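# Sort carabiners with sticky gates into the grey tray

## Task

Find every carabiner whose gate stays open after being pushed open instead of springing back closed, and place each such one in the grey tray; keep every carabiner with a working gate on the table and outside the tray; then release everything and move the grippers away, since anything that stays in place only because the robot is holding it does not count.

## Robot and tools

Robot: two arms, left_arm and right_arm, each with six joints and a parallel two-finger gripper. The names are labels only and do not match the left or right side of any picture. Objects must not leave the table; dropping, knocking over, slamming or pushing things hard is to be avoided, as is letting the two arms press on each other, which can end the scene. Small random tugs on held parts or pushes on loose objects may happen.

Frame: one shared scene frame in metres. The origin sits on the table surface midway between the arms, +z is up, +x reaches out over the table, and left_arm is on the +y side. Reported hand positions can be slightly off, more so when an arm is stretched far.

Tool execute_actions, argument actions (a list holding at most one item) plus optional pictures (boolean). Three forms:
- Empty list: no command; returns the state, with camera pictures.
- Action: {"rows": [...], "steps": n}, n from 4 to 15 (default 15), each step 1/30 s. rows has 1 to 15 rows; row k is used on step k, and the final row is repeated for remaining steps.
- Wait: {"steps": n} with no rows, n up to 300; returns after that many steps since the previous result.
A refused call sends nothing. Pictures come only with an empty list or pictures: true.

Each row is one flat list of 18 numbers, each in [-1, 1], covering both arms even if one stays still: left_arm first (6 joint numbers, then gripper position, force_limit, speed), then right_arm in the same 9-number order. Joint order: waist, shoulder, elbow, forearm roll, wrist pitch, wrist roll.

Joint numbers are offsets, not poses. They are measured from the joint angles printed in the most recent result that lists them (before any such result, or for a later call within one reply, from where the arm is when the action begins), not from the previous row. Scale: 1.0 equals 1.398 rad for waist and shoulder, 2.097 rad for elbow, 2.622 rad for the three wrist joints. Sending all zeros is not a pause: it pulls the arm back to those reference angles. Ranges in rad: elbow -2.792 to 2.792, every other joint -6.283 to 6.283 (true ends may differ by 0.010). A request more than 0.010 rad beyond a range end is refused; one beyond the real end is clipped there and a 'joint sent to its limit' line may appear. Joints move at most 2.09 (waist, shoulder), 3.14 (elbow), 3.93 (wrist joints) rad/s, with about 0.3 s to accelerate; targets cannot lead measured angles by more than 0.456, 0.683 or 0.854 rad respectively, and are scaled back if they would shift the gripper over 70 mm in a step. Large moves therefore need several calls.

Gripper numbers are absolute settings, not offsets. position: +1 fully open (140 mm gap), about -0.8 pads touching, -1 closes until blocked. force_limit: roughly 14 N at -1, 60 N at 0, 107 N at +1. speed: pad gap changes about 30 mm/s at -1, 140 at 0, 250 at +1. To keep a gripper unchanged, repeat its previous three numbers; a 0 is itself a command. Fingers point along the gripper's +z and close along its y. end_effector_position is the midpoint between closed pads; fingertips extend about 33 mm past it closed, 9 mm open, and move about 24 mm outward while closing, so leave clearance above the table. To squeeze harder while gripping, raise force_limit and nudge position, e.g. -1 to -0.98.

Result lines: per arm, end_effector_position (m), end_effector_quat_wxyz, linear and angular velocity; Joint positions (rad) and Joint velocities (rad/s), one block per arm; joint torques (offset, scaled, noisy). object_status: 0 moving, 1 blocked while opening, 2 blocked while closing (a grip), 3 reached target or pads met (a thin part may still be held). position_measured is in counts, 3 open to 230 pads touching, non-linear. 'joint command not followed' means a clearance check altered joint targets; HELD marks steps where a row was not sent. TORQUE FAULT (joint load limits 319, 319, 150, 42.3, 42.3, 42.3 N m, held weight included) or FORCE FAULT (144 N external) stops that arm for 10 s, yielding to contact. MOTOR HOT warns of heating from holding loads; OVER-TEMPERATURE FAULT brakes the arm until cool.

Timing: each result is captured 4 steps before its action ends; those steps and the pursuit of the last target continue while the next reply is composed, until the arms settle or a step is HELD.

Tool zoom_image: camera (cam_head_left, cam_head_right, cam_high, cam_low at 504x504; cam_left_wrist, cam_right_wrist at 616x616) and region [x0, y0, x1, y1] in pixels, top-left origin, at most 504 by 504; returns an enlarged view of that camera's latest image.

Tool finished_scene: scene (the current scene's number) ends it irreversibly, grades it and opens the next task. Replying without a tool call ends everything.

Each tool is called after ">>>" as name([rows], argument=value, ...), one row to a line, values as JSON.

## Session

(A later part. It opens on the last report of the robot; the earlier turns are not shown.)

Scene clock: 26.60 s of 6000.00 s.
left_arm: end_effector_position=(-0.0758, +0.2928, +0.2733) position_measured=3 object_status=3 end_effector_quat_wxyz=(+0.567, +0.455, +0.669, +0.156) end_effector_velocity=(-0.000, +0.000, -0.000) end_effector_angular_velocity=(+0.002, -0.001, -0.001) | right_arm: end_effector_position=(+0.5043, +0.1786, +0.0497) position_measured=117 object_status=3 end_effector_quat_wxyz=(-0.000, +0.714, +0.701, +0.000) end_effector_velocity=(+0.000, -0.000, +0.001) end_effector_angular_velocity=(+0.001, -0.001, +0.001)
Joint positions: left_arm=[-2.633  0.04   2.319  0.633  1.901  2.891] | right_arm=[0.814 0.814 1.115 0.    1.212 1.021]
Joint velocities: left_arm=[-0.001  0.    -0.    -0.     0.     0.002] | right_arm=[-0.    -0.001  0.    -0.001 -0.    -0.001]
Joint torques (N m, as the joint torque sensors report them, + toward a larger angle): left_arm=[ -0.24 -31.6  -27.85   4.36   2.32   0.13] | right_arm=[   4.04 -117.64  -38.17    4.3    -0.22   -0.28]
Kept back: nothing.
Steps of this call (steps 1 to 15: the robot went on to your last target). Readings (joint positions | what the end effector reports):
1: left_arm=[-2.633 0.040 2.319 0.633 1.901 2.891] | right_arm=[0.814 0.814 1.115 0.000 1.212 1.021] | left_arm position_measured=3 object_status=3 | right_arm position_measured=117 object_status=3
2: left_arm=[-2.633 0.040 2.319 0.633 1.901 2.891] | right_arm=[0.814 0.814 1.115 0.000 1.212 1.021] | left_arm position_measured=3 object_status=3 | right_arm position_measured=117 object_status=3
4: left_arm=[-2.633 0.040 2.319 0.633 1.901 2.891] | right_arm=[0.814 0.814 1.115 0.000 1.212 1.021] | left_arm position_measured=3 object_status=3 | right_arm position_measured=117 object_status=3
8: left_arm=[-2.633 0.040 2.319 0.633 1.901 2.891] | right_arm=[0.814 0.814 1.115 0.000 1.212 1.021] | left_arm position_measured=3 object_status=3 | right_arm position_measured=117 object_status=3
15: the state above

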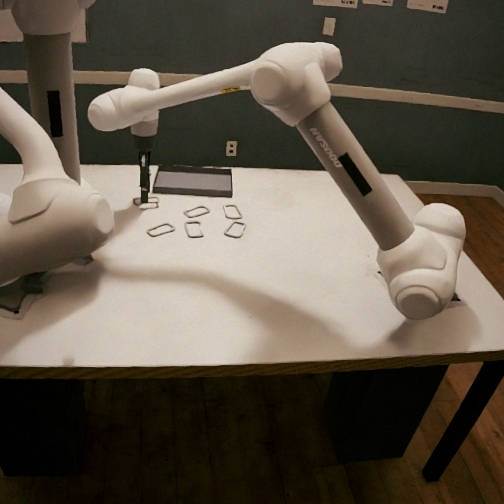

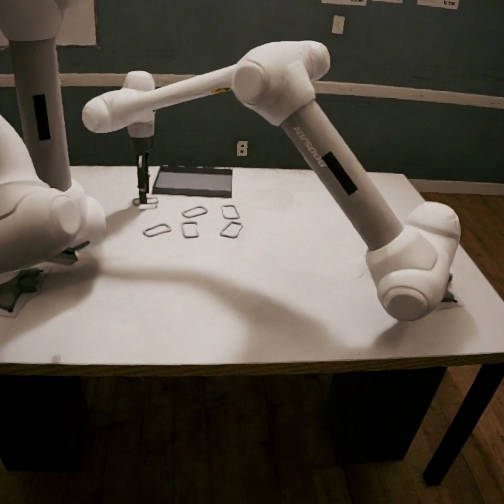

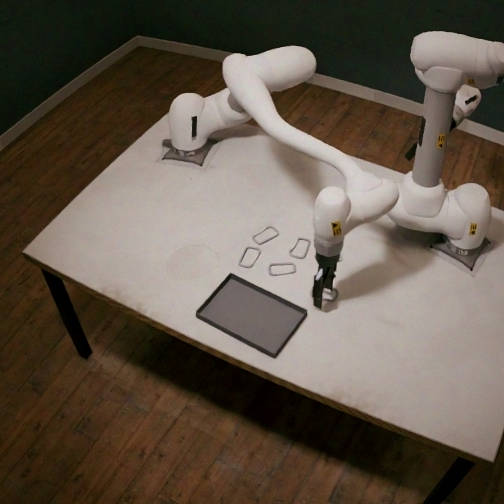

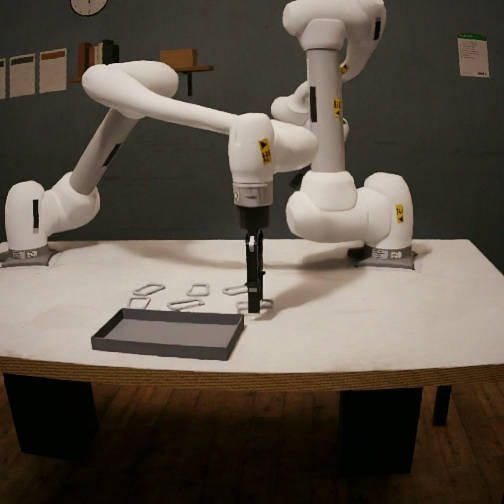

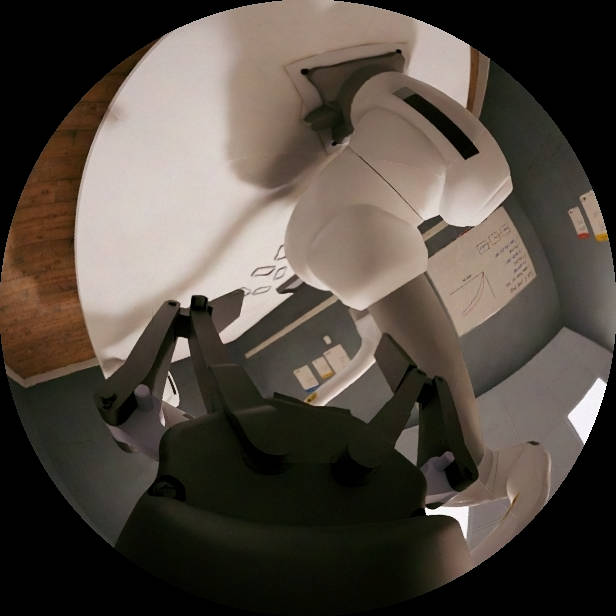

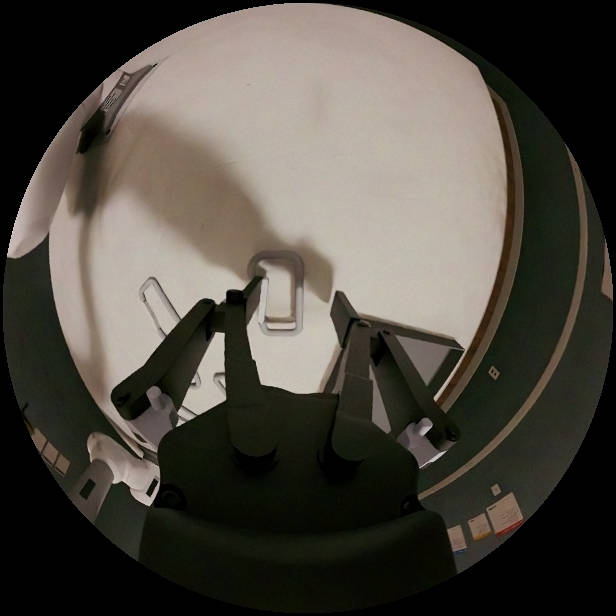

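>>> zoom_image(camera="cam_right_wrist", region=[200, 200, 420, 400])

>>> zoom_image(camera="cam_low", region=[200, 260, 320, 350])

Region (200, 200, 420, 400) of cam_right_wrist's 616x616 image, scaled by 2.291, with more detail than that image has; it fills the top 458 rows of this view, and the rest is white.

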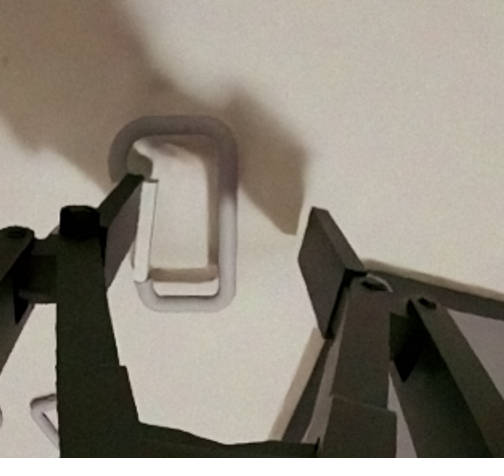

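Region (200, 260, 320, 350) of cam_low's 504x504 image, scaled by 4.200, with more detail than that image has; it fills the top 378 rows of this view, and the rest is white.

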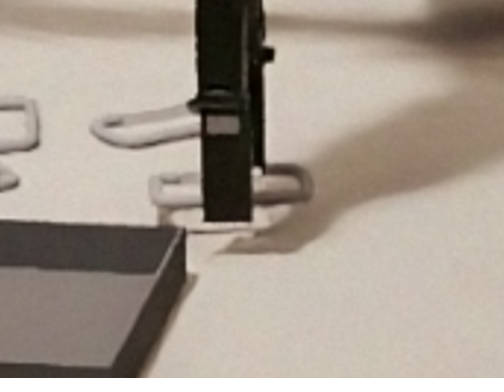

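>>> execute_actions([
  {"rows":[[0,0,0,0,0,0,1,0,0,-0.0381,0.0386,-0.0424,0,0.0133,-0.0203,0.1,-0.3,0]],"steps":15},
], pictures=true)

>>> zoom_image(camera="cam_right_wrist", region=[200, 200, 420, 400])

Scene clock: 28.03 s of 6000.00 s.
left_arm: end_effector_position=(-0.0758, +0.2928, +0.2733) position_measured=3 object_status=3 end_effector_quat_wxyz=(+0.567, +0.455, +0.669, +0.156) end_effector_velocity=(-0.000, +0.000, -0.000) end_effector_angular_velocity=(-0.001, +0.000, +0.000) | right_arm: end_effector_position=(+0.5644, +0.1747, +0.0432) position_measured=117 object_status=3 end_effector_quat_wxyz=(-0.000, +0.714, +0.701, +0.000) end_effector_velocity=(+0.008, -0.001, -0.001) end_effector_angular_velocity=(-0.000, +0.000, +0.001)
Joint positions: left_arm=[-2.633  0.04   2.319  0.633  1.901  2.891] | right_arm=[0.762 0.867 1.027 0.    1.247 0.968]
Joint velocities: left_arm=[-0.     0.     0.    -0.    -0.    -0.001] | right_arm=[-0.007  0.008 -0.012 -0.     0.005 -0.008]
Joint torques (N m, as the joint torque sensors report them, + toward a larger angle): left_arm=[ -0.95 -30.71 -27.81   4.35   2.28  -0.04] | right_arm=[   2.43 -122.86  -39.3     4.28   -0.19   -0.73]
Steps of this call (steps 1 to 15: the robot went on to your last target; steps 16 to 32: nothing new was sent; steps 33 to 43: the first 11 steps of this action). Readings (joint positions | what the end effector reports):
33: left_arm=[-2.633 0.040 2.319 0.633 1.901 2.891] | right_arm=[0.814 0.814 1.115 0.000 1.212 1.021] | left_arm position_measured=3 object_status=3 | right_arm position_measured=117 object_status=3
34: left_arm=[-2.633 0.040 2.319 0.633 1.901 2.891] | right_arm=[0.812 0.817 1.109 0.000 1.215 1.018] | left_arm position_measured=3 object_status=3 | right_arm position_measured=117 object_status=3
36: left_arm=[-2.633 0.040 2.319 0.633 1.901 2.891] | right_arm=[0.789 0.841 1.071 0.000 1.230 0.995] | left_arm position_measured=3 object_status=3 | right_arm position_measured=117 object_status=3
40: left_arm=[-2.633 0.040 2.319 0.633 1.901 2.891] | right_arm=[0.763 0.866 1.030 0.000 1.246 0.970] | left_arm position_measured=3 object_status=3 | right_arm position_measured=117 object_status=3
43: the state above

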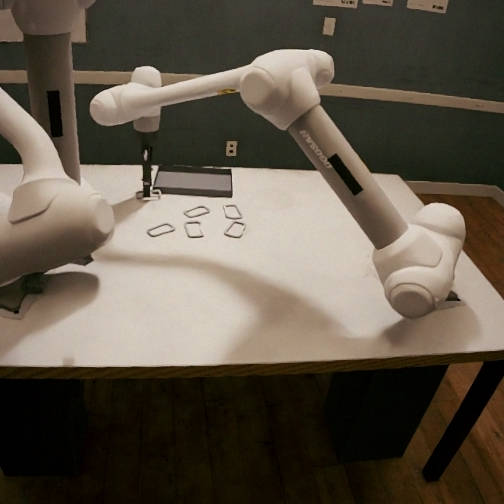

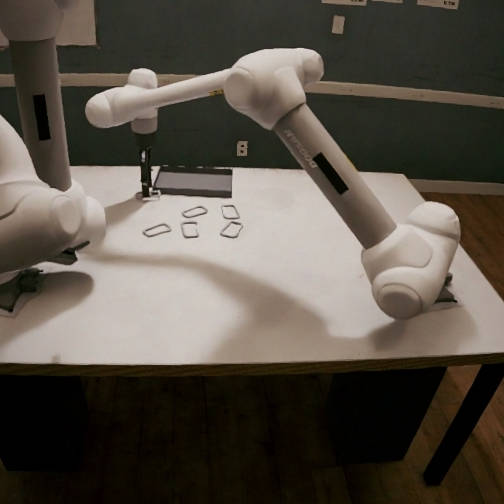

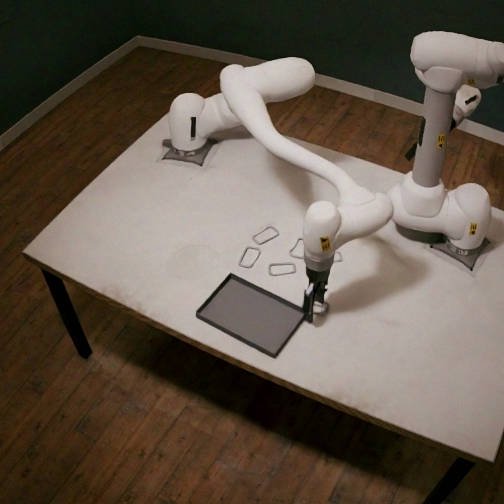

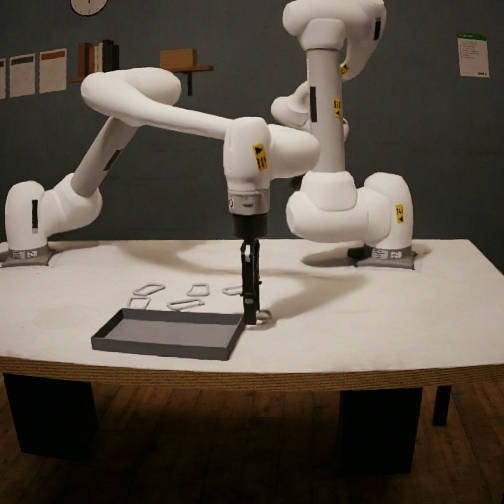

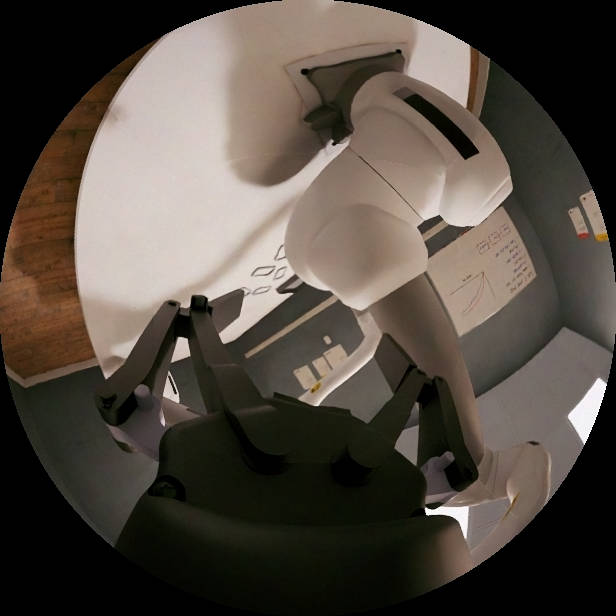

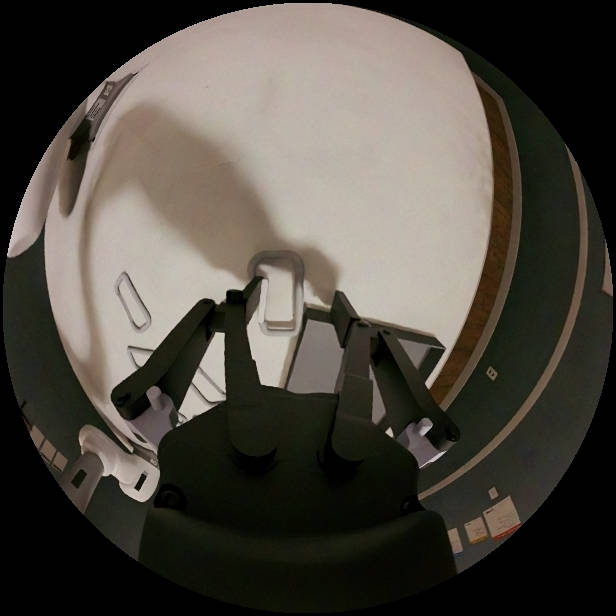

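Region (200, 200, 420, 400) of cam_right_wrist's 616x616 image, scaled by 2.291, with more detail than that image has; it fills the top 458 rows of this view, and the rest is white.

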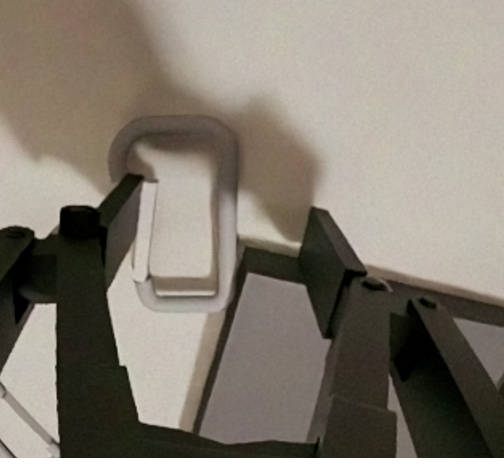

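>>> execute_actions([
  {"rows":[[0,0,0,0,0,0,1,0,0,-0.019,0.018,-0.022,0,0.008,-0.010,0.1,-0.3,0]],"steps":15},
], pictures=true)

>>> zoom_image(camera="cam_right_wrist", region=[200, 200, 420, 400])

>>> zoom_image(camera="cam_low", region=[200, 270, 320, 360])

Scene clock: 28.63 s of 6000.00 s.
left_arm: end_effector_position=(-0.0758, +0.2928, +0.2733) position_measured=3 object_status=3 end_effector_quat_wxyz=(+0.567, +0.455, +0.669, +0.156) end_effector_velocity=(+0.000, +0.000, +0.000) end_effector_angular_velocity=(+0.001, +0.000, -0.000) | right_arm: end_effector_position=(+0.5942, +0.1705, +0.0424) position_measured=117 object_status=3 end_effector_quat_wxyz=(-0.000, +0.714, +0.700, +0.000) end_effector_velocity=(+0.004, -0.000, -0.001) end_effector_angular_velocity=(-0.001, +0.000, -0.000)
Joint positions: left_arm=[-2.633  0.04   2.319  0.633  1.901  2.891] | right_arm=[0.735 0.892 0.981 0.    1.267 0.942]
Joint velocities: left_arm=[ 0.    -0.001 -0.    -0.     0.     0.001] | right_arm=[-0.003  0.005 -0.007  0.     0.003 -0.003]
Joint torques (N m, as the joint torque sensors report them, + toward a larger angle): left_arm=[ -0.38 -31.84 -27.47   4.42   2.3    0.11] | right_arm=[   2.09 -121.63  -38.22    4.32   -0.09   -0.33]
Steps of this call (steps 1 to 4: the last 4 steps of your previous action; steps 5 to 7: the robot went on to your last target; steps 8 to 18: the first 11 steps of this action). Readings (joint positions | what the end effector reports):
8: left_arm=[-2.633 0.040 2.319 0.633 1.901 2.891] | right_arm=[0.761 0.868 1.026 0.000 1.247 0.968] | left_arm position_measured=3 object_status=3 | right_arm position_measured=117 object_status=3
9: left_arm=[-2.633 0.040 2.319 0.633 1.901 2.891] | right_arm=[0.758 0.871 1.021 0.000 1.250 0.965] | left_arm position_measured=3 object_status=3 | right_arm position_measured=117 object_status=3
11: left_arm=[-2.633 0.040 2.319 0.633 1.901 2.891] | right_arm=[0.744 0.884 0.997 0.000 1.260 0.951] | left_arm position_measured=3 object_status=3 | right_arm position_measured=117 object_status=3
15: left_arm=[-2.633 0.040 2.319 0.633 1.901 2.891] | right_arm=[0.736 0.892 0.983 0.000 1.267 0.943] | left_arm position_measured=3 object_status=3 | right_arm position_measured=117 object_status=3
18: the state above

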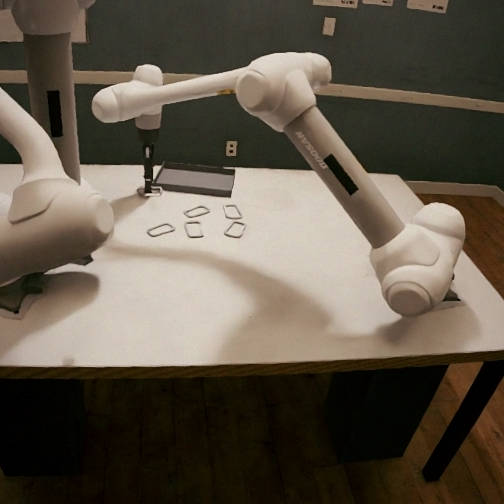

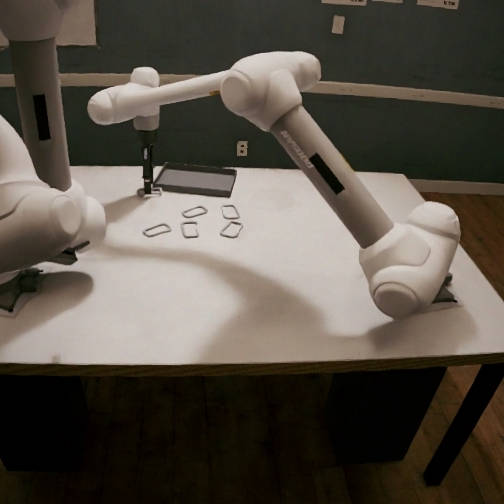

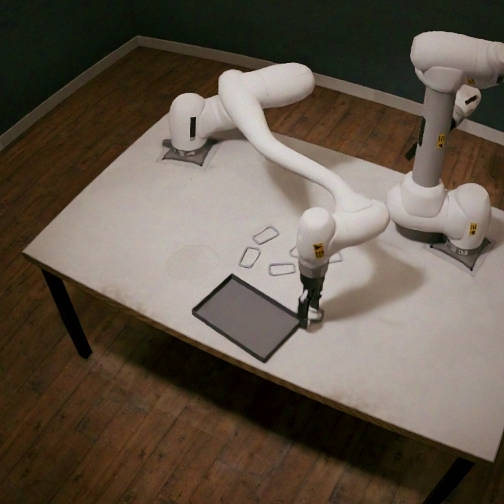

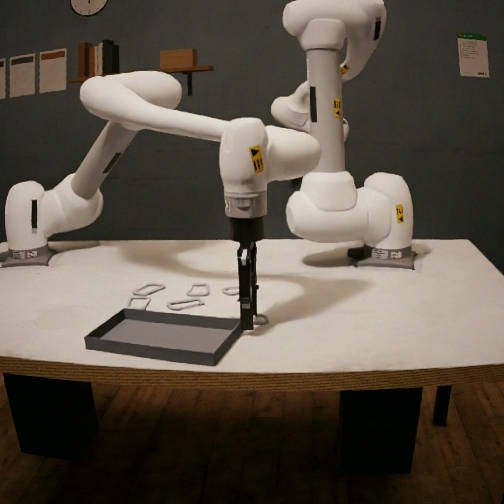

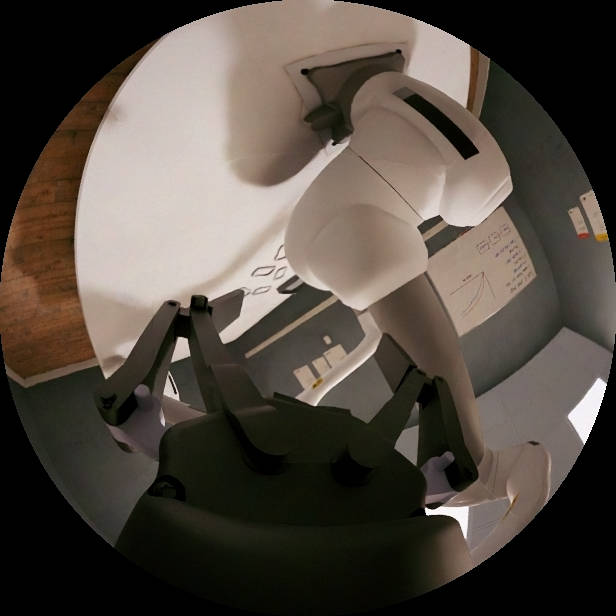

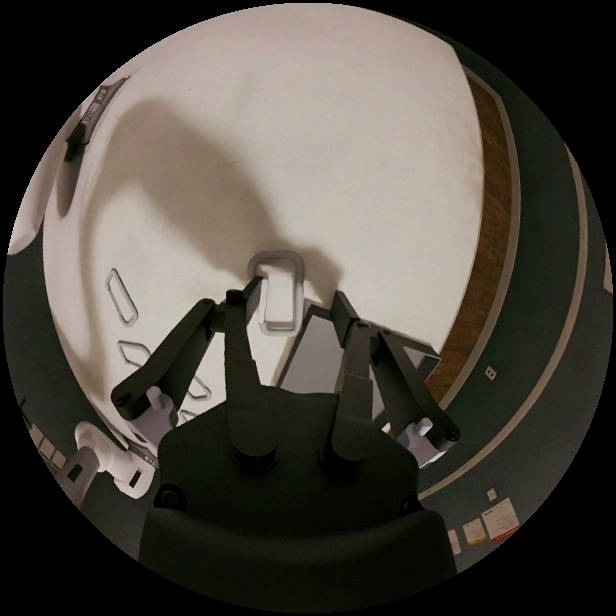

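Region (200, 200, 420, 400) of cam_right_wrist's 616x616 image, scaled by 2.291, with more detail than that image has; it fills the top 458 rows of this view, and the rest is white.

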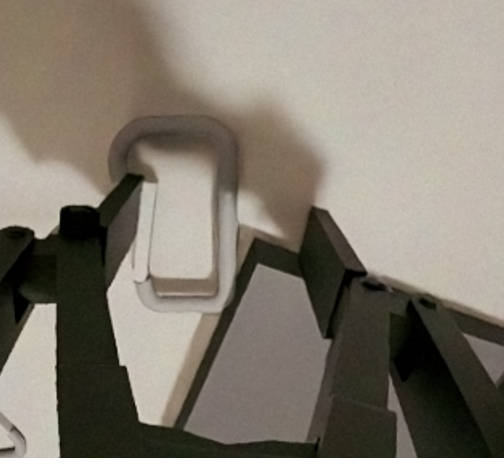

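Region (200, 270, 320, 360) of cam_low's 504x504 image, scaled by 4.200, with more detail than that image has; it fills the top 378 rows of this view, and the rest is white.

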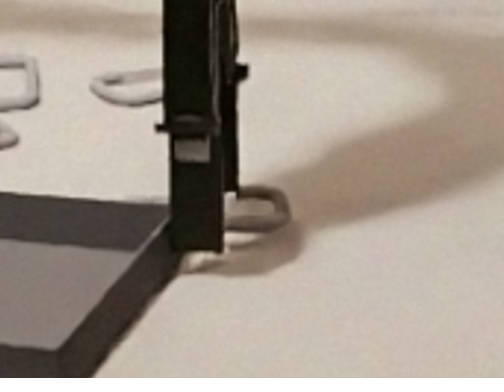

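>>> execute_actions([
  {"rows":[[0.93,-0.1116,-0.1044,-0.2414,-0.4745,0.6945,-0.38,0,0,0.0236,-0.170,0.127,0,-0.0107,0.898,0.1,-0.3,0]],"steps":15},
])

>>> execute_actions([
  {"steps":25},
], pictures=false)

Scene clock: 31.27 s of 6000.00 s.
left_arm: end_effector_position=(-0.1445, +0.2829, +0.1787) position_measured=74 object_status=0 end_effector_quat_wxyz=(+0.277, +0.588, +0.741, +0.169) end_effector_velocity=(-0.314, -0.152, -0.195) end_effector_angular_velocity=(+0.731, +1.739, -0.340) | right_arm: end_effector_position=(+0.5431, +0.1322, +0.0959) position_measured=117 object_status=3 end_effector_quat_wxyz=(-0.000, +0.882, +0.472, -0.000) end_effector_velocity=(-0.178, -0.139, +0.164) end_effector_angular_velocity=(-0.002, +0.001, -2.701)
Joint positions: left_arm=[-2.42  -0.024  2.229  0.375  1.501  3.29 ] | right_arm=[0.754 0.755 1.135 0.    1.251 1.53 ]
Joint velocities: left_arm=[ 0.72  -0.165 -0.231 -0.666 -1.343  1.342] | right_arm=[ 0.065 -0.454  0.509 -0.    -0.054  2.765]
Joint torques (N m, as the joint torque sensors report them, + toward a larger angle): left_arm=[  0.92 -26.97 -30.43   5.24   1.45   0.14] | right_arm=[   2.61 -107.12  -38.61    4.05   -0.58    0.25]
Steps of this call (steps 1 to 4: the last 4 steps of your previous action; steps 5 to 15: the robot went on to your last target; steps 16 to 68: nothing new was sent; steps 69 to 79: the first 11 steps of this action). Readings (joint positions | what the end effector reports):
69: left_arm=[-2.632 0.040 2.319 0.633 1.901 2.891] | right_arm=[0.735 0.893 0.981 0.000 1.268 0.942] | left_arm position_measured=3 object_status=0 | right_arm position_measured=117 object_status=3
70: left_arm=[-2.629 0.039 2.317 0.628 1.894 2.898] | right_arm=[0.735 0.891 0.983 0.000 1.268 0.949] | left_arm position_measured=6 object_status=0 | right_arm position_measured=117 object_status=3
72: left_arm=[-2.599 0.029 2.303 0.586 1.838 2.954] | right_arm=[0.737 0.876 1.001 0.000 1.266 1.005] | left_arm position_measured=21 object_status=0 | right_arm position_measured=117 object_status=3
76: left_arm=[-2.493 -0.005 2.255 0.450 1.640 3.152] | right_arm=[0.747 0.805 1.079 0.000 1.257 1.274] | left_arm position_measured=51 object_status=0 | right_arm position_measured=117 object_status=3
79: the state above

Scene clock: 32.10 s of 6000.00 s.
left_arm: end_effector_position=(-0.1486, +0.0368, +0.2059) position_measured=177 object_status=3 end_effector_quat_wxyz=(+0.085, +0.729, +0.667, -0.123) end_effector_velocity=(+0.303, -0.219, +0.073) end_effector_angular_velocity=(-0.347, +0.080, +0.153) | right_arm: end_effector_position=(+0.5029, +0.0991, +0.1299) position_measured=117 object_status=3 end_effector_quat_wxyz=(+0.000, +0.927, -0.375, -0.000) end_effector_velocity=(-0.000, +0.000, -0.000) end_effector_angular_velocity=(-0.000, -0.000, -0.003)
Joint positions: left_arm=[-1.766 -0.098  2.125  0.073  0.821  4.355] | right_arm=[0.768 0.655 1.248 0.    1.239 3.296]
Joint velocities: left_arm=[ 0.748 -0.033 -0.047 -0.134 -0.307  0.664] | right_arm=[ 0.001  0.    -0.    -0.    -0.     0.004]
Joint torques (N m, as the joint torque sensors report them, + toward a larger angle): left_arm=[  0.2  -23.95 -35.77   4.58   0.28  -0.21] | right_arm=[   3.5  -103.48  -37.96    4.33   -0.23    0.19]
Kept back: nothing.
Steps of this call (steps 1 to 4: the last 4 steps of your previous action; steps 5 to 25: the robot went on to your last target). Readings (joint positions | what the end effector reports):
1: left_arm=[-2.395 -0.029 2.222 0.353 1.456 3.335] | right_arm=[0.756 0.740 1.152 0.000 1.250 1.628] | left_arm position_measured=82 object_status=0 | right_arm position_measured=117 object_status=3
2: left_arm=[-2.371 -0.034 2.215 0.333 1.411 3.380] | right_arm=[0.758 0.726 1.167 0.000 1.248 1.732] | left_arm position_measured=89 object_status=0 | right_arm position_measured=117 object_status=3
4: left_arm=[-2.323 -0.043 2.202 0.295 1.326 3.471] | right_arm=[0.761 0.702 1.195 0.000 1.245 1.951] | left_arm position_measured=104 object_status=0 | right_arm position_measured=117 object_status=3
8: left_arm=[-2.220 -0.060 2.178 0.228 1.173 3.665] | right_arm=[0.766 0.671 1.229 0.000 1.241 2.397] | left_arm position_measured=135 object_status=0 | right_arm position_measured=117 object_status=3
25: the state above

>>> execute_actions([
  {"rows":[[0.830,-0.013,0.098,-0.028,-0.150,0.136,-0.9,0,0,0,0,0,0,0,0,0.1,-0.3,0]],"steps":15},
])

>>> execute_actions([
  {"steps":18},
], pictures=true)

Scene clock: 32.77 s of 6000.00 s.
left_arm: end_effector_position=(+0.0013, -0.0276, +0.2280) position_measured=233 object_status=0 end_effector_quat_wxyz=(+0.145, +0.685, +0.695, -0.164) end_effector_velocity=(+0.001, +0.001, -0.001) end_effector_angular_velocity=(+0.003, +0.000, +0.003) | right_arm: end_effector_position=(+0.5029, +0.0991, +0.1299) position_measured=117 object_status=3 end_effector_quat_wxyz=(+0.000, +0.927, -0.375, -0.000) end_effector_velocity=(+0.000, -0.000, -0.000) end_effector_angular_velocity=(-0.000, +0.000, +0.002)
Joint positions: left_arm=[-1.455 -0.11   2.125  0.025  0.687  4.59 ] | right_arm=[0.768 0.655 1.248 0.    1.239 3.296]
Joint velocities: left_arm=[ 0.001  0.    -0.     0.001  0.003 -0.003] | right_arm=[-0.     0.     0.     0.     0.    -0.002]
Joint torques (N m, as the joint torque sensors report them, + toward a larger angle): left_arm=[  0.91 -24.57 -36.86   4.77  -1.08  -0.41] | right_arm=[   3.06 -103.82  -38.27    4.28    0.07   -0.19]
Kept back: nothing.
A step of this action was HELD (marked below), so the last 4 steps of it were dropped. An arm can still carry out its HELD step.
Steps of this call (steps 1 to 9: the robot went on to your last target; steps 10 to 20: the first 11 steps of this action). Readings (joint positions | what the end effector reports):
10: left_arm=[-1.522 -0.108 2.111 0.032 0.728 4.556] | right_arm=[0.768 0.655 1.248 0.000 1.239 3.296] | left_arm position_measured=177 object_status=0 | right_arm position_measured=117 object_status=3
11: left_arm=[-1.499 -0.109 2.111 0.029 0.718 4.573] | right_arm=[0.768 0.655 1.248 0.000 1.239 3.296] | left_arm position_measured=180 object_status=0 | right_arm position_measured=117 object_status=3
13: left_arm=[-1.454 -0.110 2.125 0.025 0.688 4.589] | right_arm=[0.768 0.655 1.248 0.000 1.239 3.296] | left_arm position_measured=195 object_status=0 | right_arm position_measured=117 object_status=3
14: left_arm=[-1.452 -0.110 2.126 0.025 0.687 4.590] | right_arm=[0.768 0.655 1.248 0.000 1.239 3.296] | left_arm position_measured=202 object_status=0 | right_arm position_measured=117 object_status=3 HELD
15: left_arm=[-1.454 -0.110 2.125 0.025 0.687 4.590] | right_arm=[0.768 0.655 1.248 0.000 1.239 3.296] | left_arm position_measured=210 object_status=0 | right_arm position_measured=117 object_status=3 HELD
16: left_arm=[-1.454 -0.110 2.125 0.025 0.687 4.590] | right_arm=[0.768 0.655 1.248 0.000 1.239 3.296] | left_arm position_measured=217 object_status=0 | right_arm position_measured=117 object_status=3 HELD
17: left_arm=[-1.455 -0.110 2.125 0.025 0.687 4.590] | right_arm=[0.768 0.655 1.248 0.000 1.239 3.296] | left_arm position_measured=225 object_status=0 | right_arm position_measured=117 object_status=3 HELD
18: left_arm=[-1.455 -0.110 2.125 0.025 0.687 4.590] | right_arm=[0.768 0.655 1.248 0.000 1.239 3.296] | left_arm position_measured=232 object_status=0 | right_arm position_measured=117 object_status=3 HELD
19: left_arm=[-1.455 -0.110 2.125 0.025 0.687 4.590] | right_arm=[0.768 0.655 1.248 0.000 1.239 3.296] | left_arm position_measured=233 object_status=0 | right_arm position_measured=117 object_status=3 HELD
20: the state above HELD
joint command not followed: on one or more control steps a check withheld the commanded joint targets of the left arm, and it was not sent them on those steps. On the call's last step the targets were still withheld.
cause: the commanded joint targets would bring a part of the robot too close to another arm (a part of this arm just beyond joint 4 (forearm roll) and a part of the other arm just beyond its joint 4 (forearm roll)); next, command targets that bring no part of the robot closer to that arm.

Scene clock: 33.37 s of 6000.00 s.
left_arm: end_effector_position=(+0.0015, -0.0275, +0.2279) position_measured=233 object_status=3 end_effector_quat_wxyz=(+0.144, +0.685, +0.695, -0.164) end_effector_velocity=(-0.000, -0.000, -0.000) end_effector_angular_velocity=(+0.000, -0.001, -0.002) | right_arm: end_effector_position=(+0.5029, +0.0991, +0.1299) position_measured=117 object_status=3 end_effector_quat_wxyz=(+0.000, +0.927, -0.375, -0.000) end_effector_velocity=(-0.001, +0.000, +0.000) end_effector_angular_velocity=(+0.001, +0.001, -0.000)
Joint positions: left_arm=[-1.454 -0.11   2.125  0.025  0.688  4.589] | right_arm=[0.768 0.655 1.248 0.    1.239 3.296]
Joint velocities: left_arm=[-0.001  0.     0.     0.001 -0.     0.001] | right_arm=[ 0.    -0.    -0.     0.001 -0.     0.   ]
Joint torques (N m, as the joint torque sensors report them, + toward a larger angle): left_arm=[ -0.32 -24.64 -36.74   4.8   -0.98  -0.06] | right_arm=[   2.13 -104.01  -37.5     4.16   -0.35   -0.35]
Kept back: nothing.
Steps of this call (steps 1 to 18: nothing new was sent). Readings (joint positions | what the end effector reports):
1: left_arm=[-1.455 -0.110 2.125 0.025 0.687 4.590] | right_arm=[0.768 0.655 1.248 0.000 1.239 3.296] | left_arm position_measured=233 object_status=0 | right_arm position_measured=117 object_status=3
2: left_arm=[-1.455 -0.110 2.125 0.025 0.687 4.590] | right_arm=[0.768 0.655 1.248 0.000 1.239 3.296] | left_arm position_measured=233 object_status=0 | right_arm position_measured=117 object_status=3
4: left_arm=[-1.455 -0.110 2.125 0.025 0.687 4.589] | right_arm=[0.768 0.655 1.248 0.000 1.239 3.296] | left_arm position_measured=233 object_status=3 | right_arm position_measured=117 object_status=3
8: left_arm=[-1.454 -0.110 2.125 0.025 0.688 4.589] | right_arm=[0.768 0.655 1.248 0.000 1.239 3.296] | left_arm position_measured=233 object_status=3 | right_arm position_measured=117 object_status=3
18: the state above

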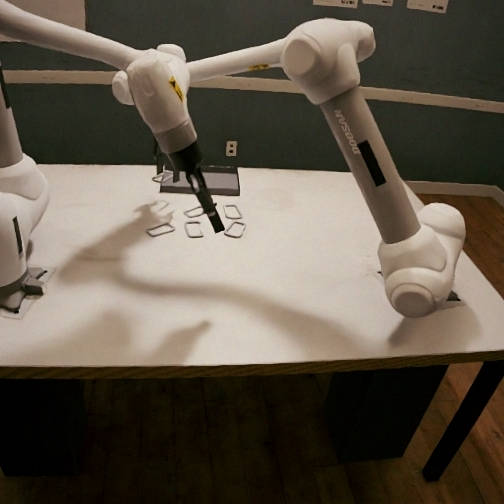

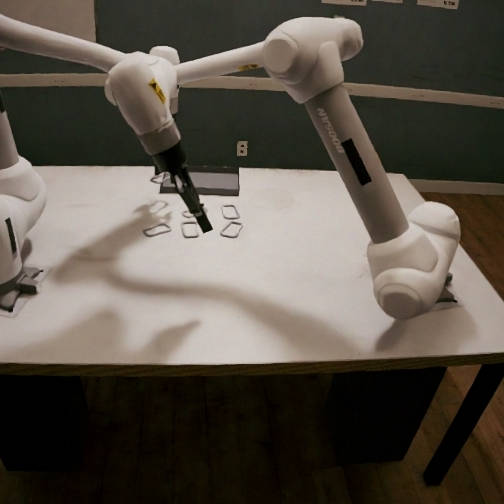

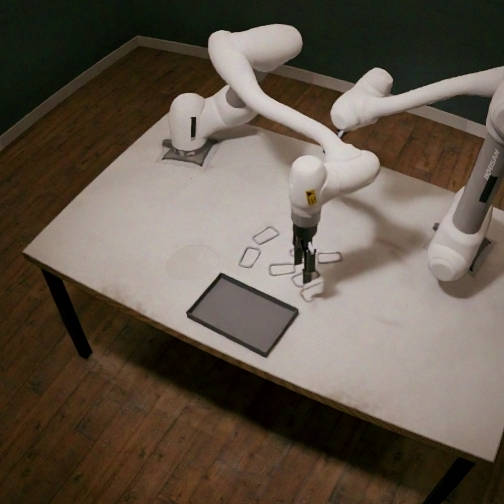

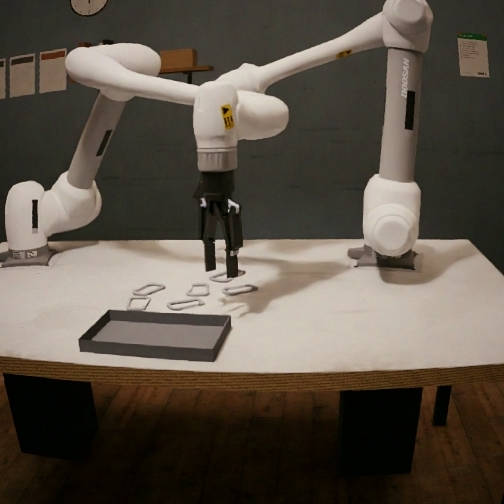

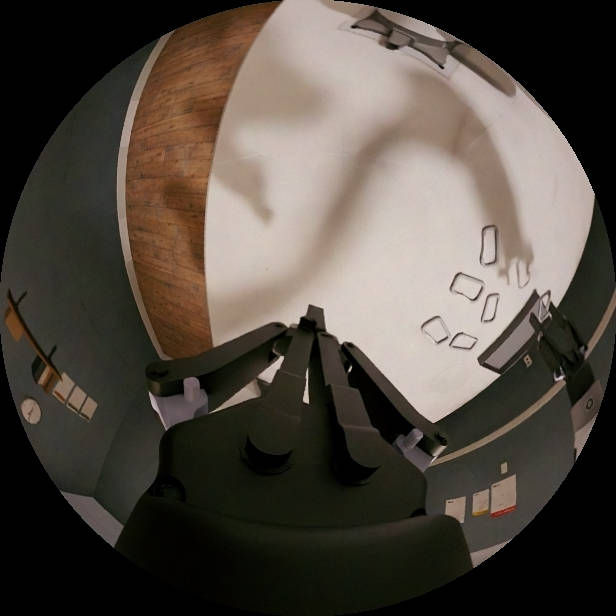

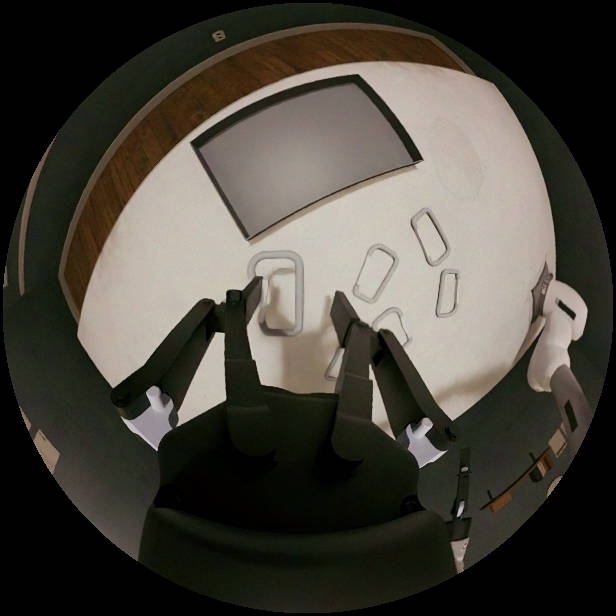

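>>> execute_actions([
  {"rows":[[0,0.2375,0.2594,-0.0095,-0.5866,0.047,-0.9,0,0,0,0,0,0,0,0,0.1,-0.3,0]],"steps":15},
])

>>> execute_actions([
  {"steps":8},
])

Scene clock: 34.47 s of 6000.00 s.
left_arm: end_effector_position=(+0.0015, -0.0272, +0.2207) position_measured=233 object_status=3 end_effector_quat_wxyz=(+0.144, +0.686, +0.695, -0.163) end_effector_velocity=(-0.001, +0.002, -0.055) end_effector_angular_velocity=(+0.003, -0.005, -0.018) | right_arm: end_effector_position=(+0.5029, +0.0991, +0.1299) position_measured=117 object_status=3 end_effector_quat_wxyz=(+0.000, +0.927, -0.375, -0.000) end_effector_velocity=(-0.000, -0.000, +0.000) end_effector_angular_velocity=(+0.000, +0.000, -0.001)
Joint positions: left_arm=[-1.454 -0.105  2.134  0.025  0.673  4.591] | right_arm=[0.768 0.655 1.248 0.    1.239 3.296]
Joint velocities: left_arm=[-0.001  0.044  0.07  -0.001 -0.111  0.017] | right_arm=[-0.    -0.     0.     0.     0.     0.001]
Joint torques (N m, as the joint torque sensors report them, + toward a larger angle): left_arm=[ -0.15 -23.36 -35.27   4.67  -0.48   0.25] | right_arm=[   3.79 -106.92  -38.93    4.38   -0.09   -0.36]
Steps of this call (steps 1 to 22: nothing new was sent; steps 23 to 33: the first 11 steps of this action). Readings (joint positions | what the end effector reports):
23: left_arm=[-1.454 -0.110 2.125 0.025 0.688 4.589] | right_arm=[0.768 0.655 1.248 0.000 1.239 3.296] | left_arm position_measured=233 object_status=3 | right_arm position_measured=117 object_status=3
24: left_arm=[-1.454 -0.110 2.125 0.025 0.688 4.589] | right_arm=[0.768 0.655 1.248 0.000 1.239 3.296] | left_arm position_measured=233 object_status=3 | right_arm position_measured=117 object_status=3
26: left_arm=[-1.454 -0.110 2.125 0.025 0.687 4.589] | right_arm=[0.768 0.655 1.248 0.000 1.239 3.296] | left_arm position_measured=233 object_status=3 | right_arm position_measured=117 object_status=3
30: left_arm=[-1.454 -0.108 2.129 0.025 0.682 4.590] | right_arm=[0.768 0.655 1.248 0.000 1.239 3.296] | left_arm position_measured=233 object_status=3 | right_arm position_measured=117 object_status=3
33: the state above

Scene clock: 34.73 s of 6000.00 s.
left_arm: end_effector_position=(+0.0009, -0.0260, +0.1990) position_measured=233 object_status=3 end_effector_quat_wxyz=(+0.144, +0.688, +0.692, -0.163) end_effector_velocity=(-0.001, +0.006, -0.087) end_effector_angular_velocity=(-0.004, -0.003, -0.023) | right_arm: end_effector_position=(+0.5029, +0.0991, +0.1299) position_measured=117 object_status=3 end_effector_quat_wxyz=(+0.000, +0.927, -0.375, -0.000) end_effector_velocity=(-0.000, -0.000, +0.000) end_effector_angular_velocity=(+0.000, -0.000, -0.000)
Joint positions: left_arm=[-1.454 -0.087  2.163  0.024  0.627  4.598] | right_arm=[0.768 0.655 1.248 0.    1.239 3.296]
Joint velocities: left_arm=[ 0.     0.071  0.116 -0.005 -0.191  0.024] | right_arm=[ 0.    -0.001  0.    -0.    -0.     0.   ]
Joint torques (N m, as the joint torque sensors report them, + toward a larger angle): left_arm=[ -0.15 -27.29 -36.76   4.62  -1.11   0.27] | right_arm=[   4.53 -102.36  -38.28    4.7    -0.11   -0.29]
Kept back: nothing.
Steps of this call (steps 1 to 4: the last 4 steps of your previous action; steps 5 to 8: the robot went on to your last target). Readings (joint positions | what the end effector reports):
1: left_arm=[-1.454 -0.103 2.137 0.025 0.669 4.592] | right_arm=[0.768 0.655 1.248 0.000 1.239 3.296] | left_arm position_measured=233 object_status=3 | right_arm position_measured=117 object_status=3
2: left_arm=[-1.454 -0.101 2.140 0.025 0.664 4.593] | right_arm=[0.768 0.655 1.248 0.000 1.239 3.296] | left_arm position_measured=233 object_status=3 | right_arm position_measured=117 object_status=3
4: left_arm=[-1.454 -0.097 2.147 0.024 0.652 4.594] | right_arm=[0.768 0.655 1.248 0.000 1.239 3.296] | left_arm position_measured=233 object_status=3 | right_arm position_measured=117 object_status=3
8: the state above

>>> execute_actions([
  {"steps":30},
])

Scene clock: 35.73 s of 6000.00 s.
left_arm: end_effector_position=(-0.0006, -0.0203, +0.1253) position_measured=233 object_status=3 end_effector_quat_wxyz=(+0.152, +0.694, +0.682, -0.173) end_effector_velocity=(-0.002, +0.004, -0.057) end_effector_angular_velocity=(-0.045, +0.000, -0.020) | right_arm: end_effector_position=(+0.5029, +0.0991, +0.1299) position_measured=117 object_status=3 end_effector_quat_wxyz=(+0.000, +0.927, -0.375, -0.000) end_effector_velocity=(-0.000, -0.000, -0.001) end_effector_angular_velocity=(-0.001, +0.001, -0.000)
Joint positions: left_arm=[-1.454 -0.022  2.269  0.019  0.43   4.622] | right_arm=[0.768 0.655 1.248 0.    1.239 3.296]
Joint velocities: left_arm=[-0.001  0.056  0.093 -0.004 -0.194  0.021] | right_arm=[-0.     0.     0.001  0.     0.    -0.   ]
Joint torques (N m, as the joint torque sensors report them, + toward a larger angle): left_arm=[ -0.51 -28.52 -32.61   4.7   -1.1   -0.13] | right_arm=[   2.88 -105.96  -37.97    4.29   -0.15   -0.2 ]
Kept back: nothing.
Steps of this call (steps 1 to 30: the robot went on to your last target). Readings (joint positions | what the end effector reports):
1: left_arm=[-1.454 -0.085 2.166 0.023 0.621 4.599] | right_arm=[0.768 0.655 1.248 0.000 1.239 3.296] | left_arm position_measured=233 object_status=3 | right_arm position_measured=117 object_status=3
2: left_arm=[-1.454 -0.082 2.170 0.023 0.614 4.600] | right_arm=[0.768 0.655 1.248 0.000 1.239 3.296] | left_arm position_measured=233 object_status=3 | right_arm position_measured=117 object_status=3
4: left_arm=[-1.454 -0.078 2.178 0.023 0.601 4.602] | right_arm=[0.768 0.655 1.248 0.000 1.239 3.296] | left_arm position_measured=233 object_status=3 | right_arm position_measured=117 object_status=3
8: left_arm=[-1.454 -0.068 2.193 0.022 0.575 4.605] | right_arm=[0.768 0.655 1.248 0.000 1.239 3.296] | left_arm position_measured=233 object_status=3 | right_arm position_measured=117 object_status=3
30: the state above

>>> execute_actions([
  {"rows":[[0,0.170,0.19,-0.007,-0.48,0.034,-0.9,0,0,0,0,0,0,0,0,0.1,-0.3,0]],"steps":15},
])

Scene clock: 36.27 s of 6000.00 s.
left_arm: end_effector_position=(-0.0013, -0.0188, +0.0978) position_measured=233 object_status=3 end_effector_quat_wxyz=(+0.161, +0.695, +0.677, -0.184) end_effector_velocity=(-0.001, +0.001, -0.044) end_effector_angular_velocity=(-0.062, +0.003, -0.014) | right_arm: end_effector_position=(+0.5029, +0.0991, +0.1299) position_measured=117 object_status=3 end_effector_quat_wxyz=(+0.000, +0.927, -0.375, -0.000) end_effector_velocity=(-0.000, -0.000, +0.000) end_effector_angular_velocity=(+0.000, +0.001, -0.001)
Joint positions: left_arm=[-1.454  0.006  2.316  0.017  0.325  4.633] | right_arm=[0.768 0.655 1.248 0.    1.239 3.296]
Joint velocities: left_arm=[ 0.001  0.05   0.082 -0.005 -0.193  0.018] | right_arm=[-0.    -0.     0.001  0.001 -0.     0.001]
Joint torques (N m, as the joint torque sensors report them, + toward a larger angle): left_arm=[  0.09 -30.05 -30.66   3.72  -0.97   0.17] | right_arm=[   2.57 -104.39  -37.6     4.36   -0.2    -0.13]
Steps of this call (steps 1 to 5: the robot went on to your last target; steps 6 to 16: the first 11 steps of this action). Readings (joint positions | what the end effector reports):
6: left_arm=[-1.454 -0.011 2.287 0.018 0.391 4.626] | right_arm=[0.768 0.655 1.248 0.000 1.239 3.296] | left_arm position_measured=233 object_status=3 | right_arm position_measured=117 object_status=3
7: left_arm=[-1.454 -0.009 2.290 0.018 0.384 4.627] | right_arm=[0.768 0.655 1.248 0.000 1.239 3.296] | left_arm position_measured=233 object_status=3 | right_arm position_measured=117 object_status=3
9: left_arm=[-1.454 -0.005 2.296 0.017 0.371 4.628] | right_arm=[0.768 0.655 1.248 0.000 1.239 3.296] | left_arm position_measured=233 object_status=3 | right_arm position_measured=117 object_status=3
13: left_arm=[-1.454 0.001 2.308 0.017 0.345 4.631] | right_arm=[0.768 0.655 1.248 0.000 1.239 3.296] | left_arm position_measured=233 object_status=3 | right_arm position_measured=117 object_status=3
16: the state above


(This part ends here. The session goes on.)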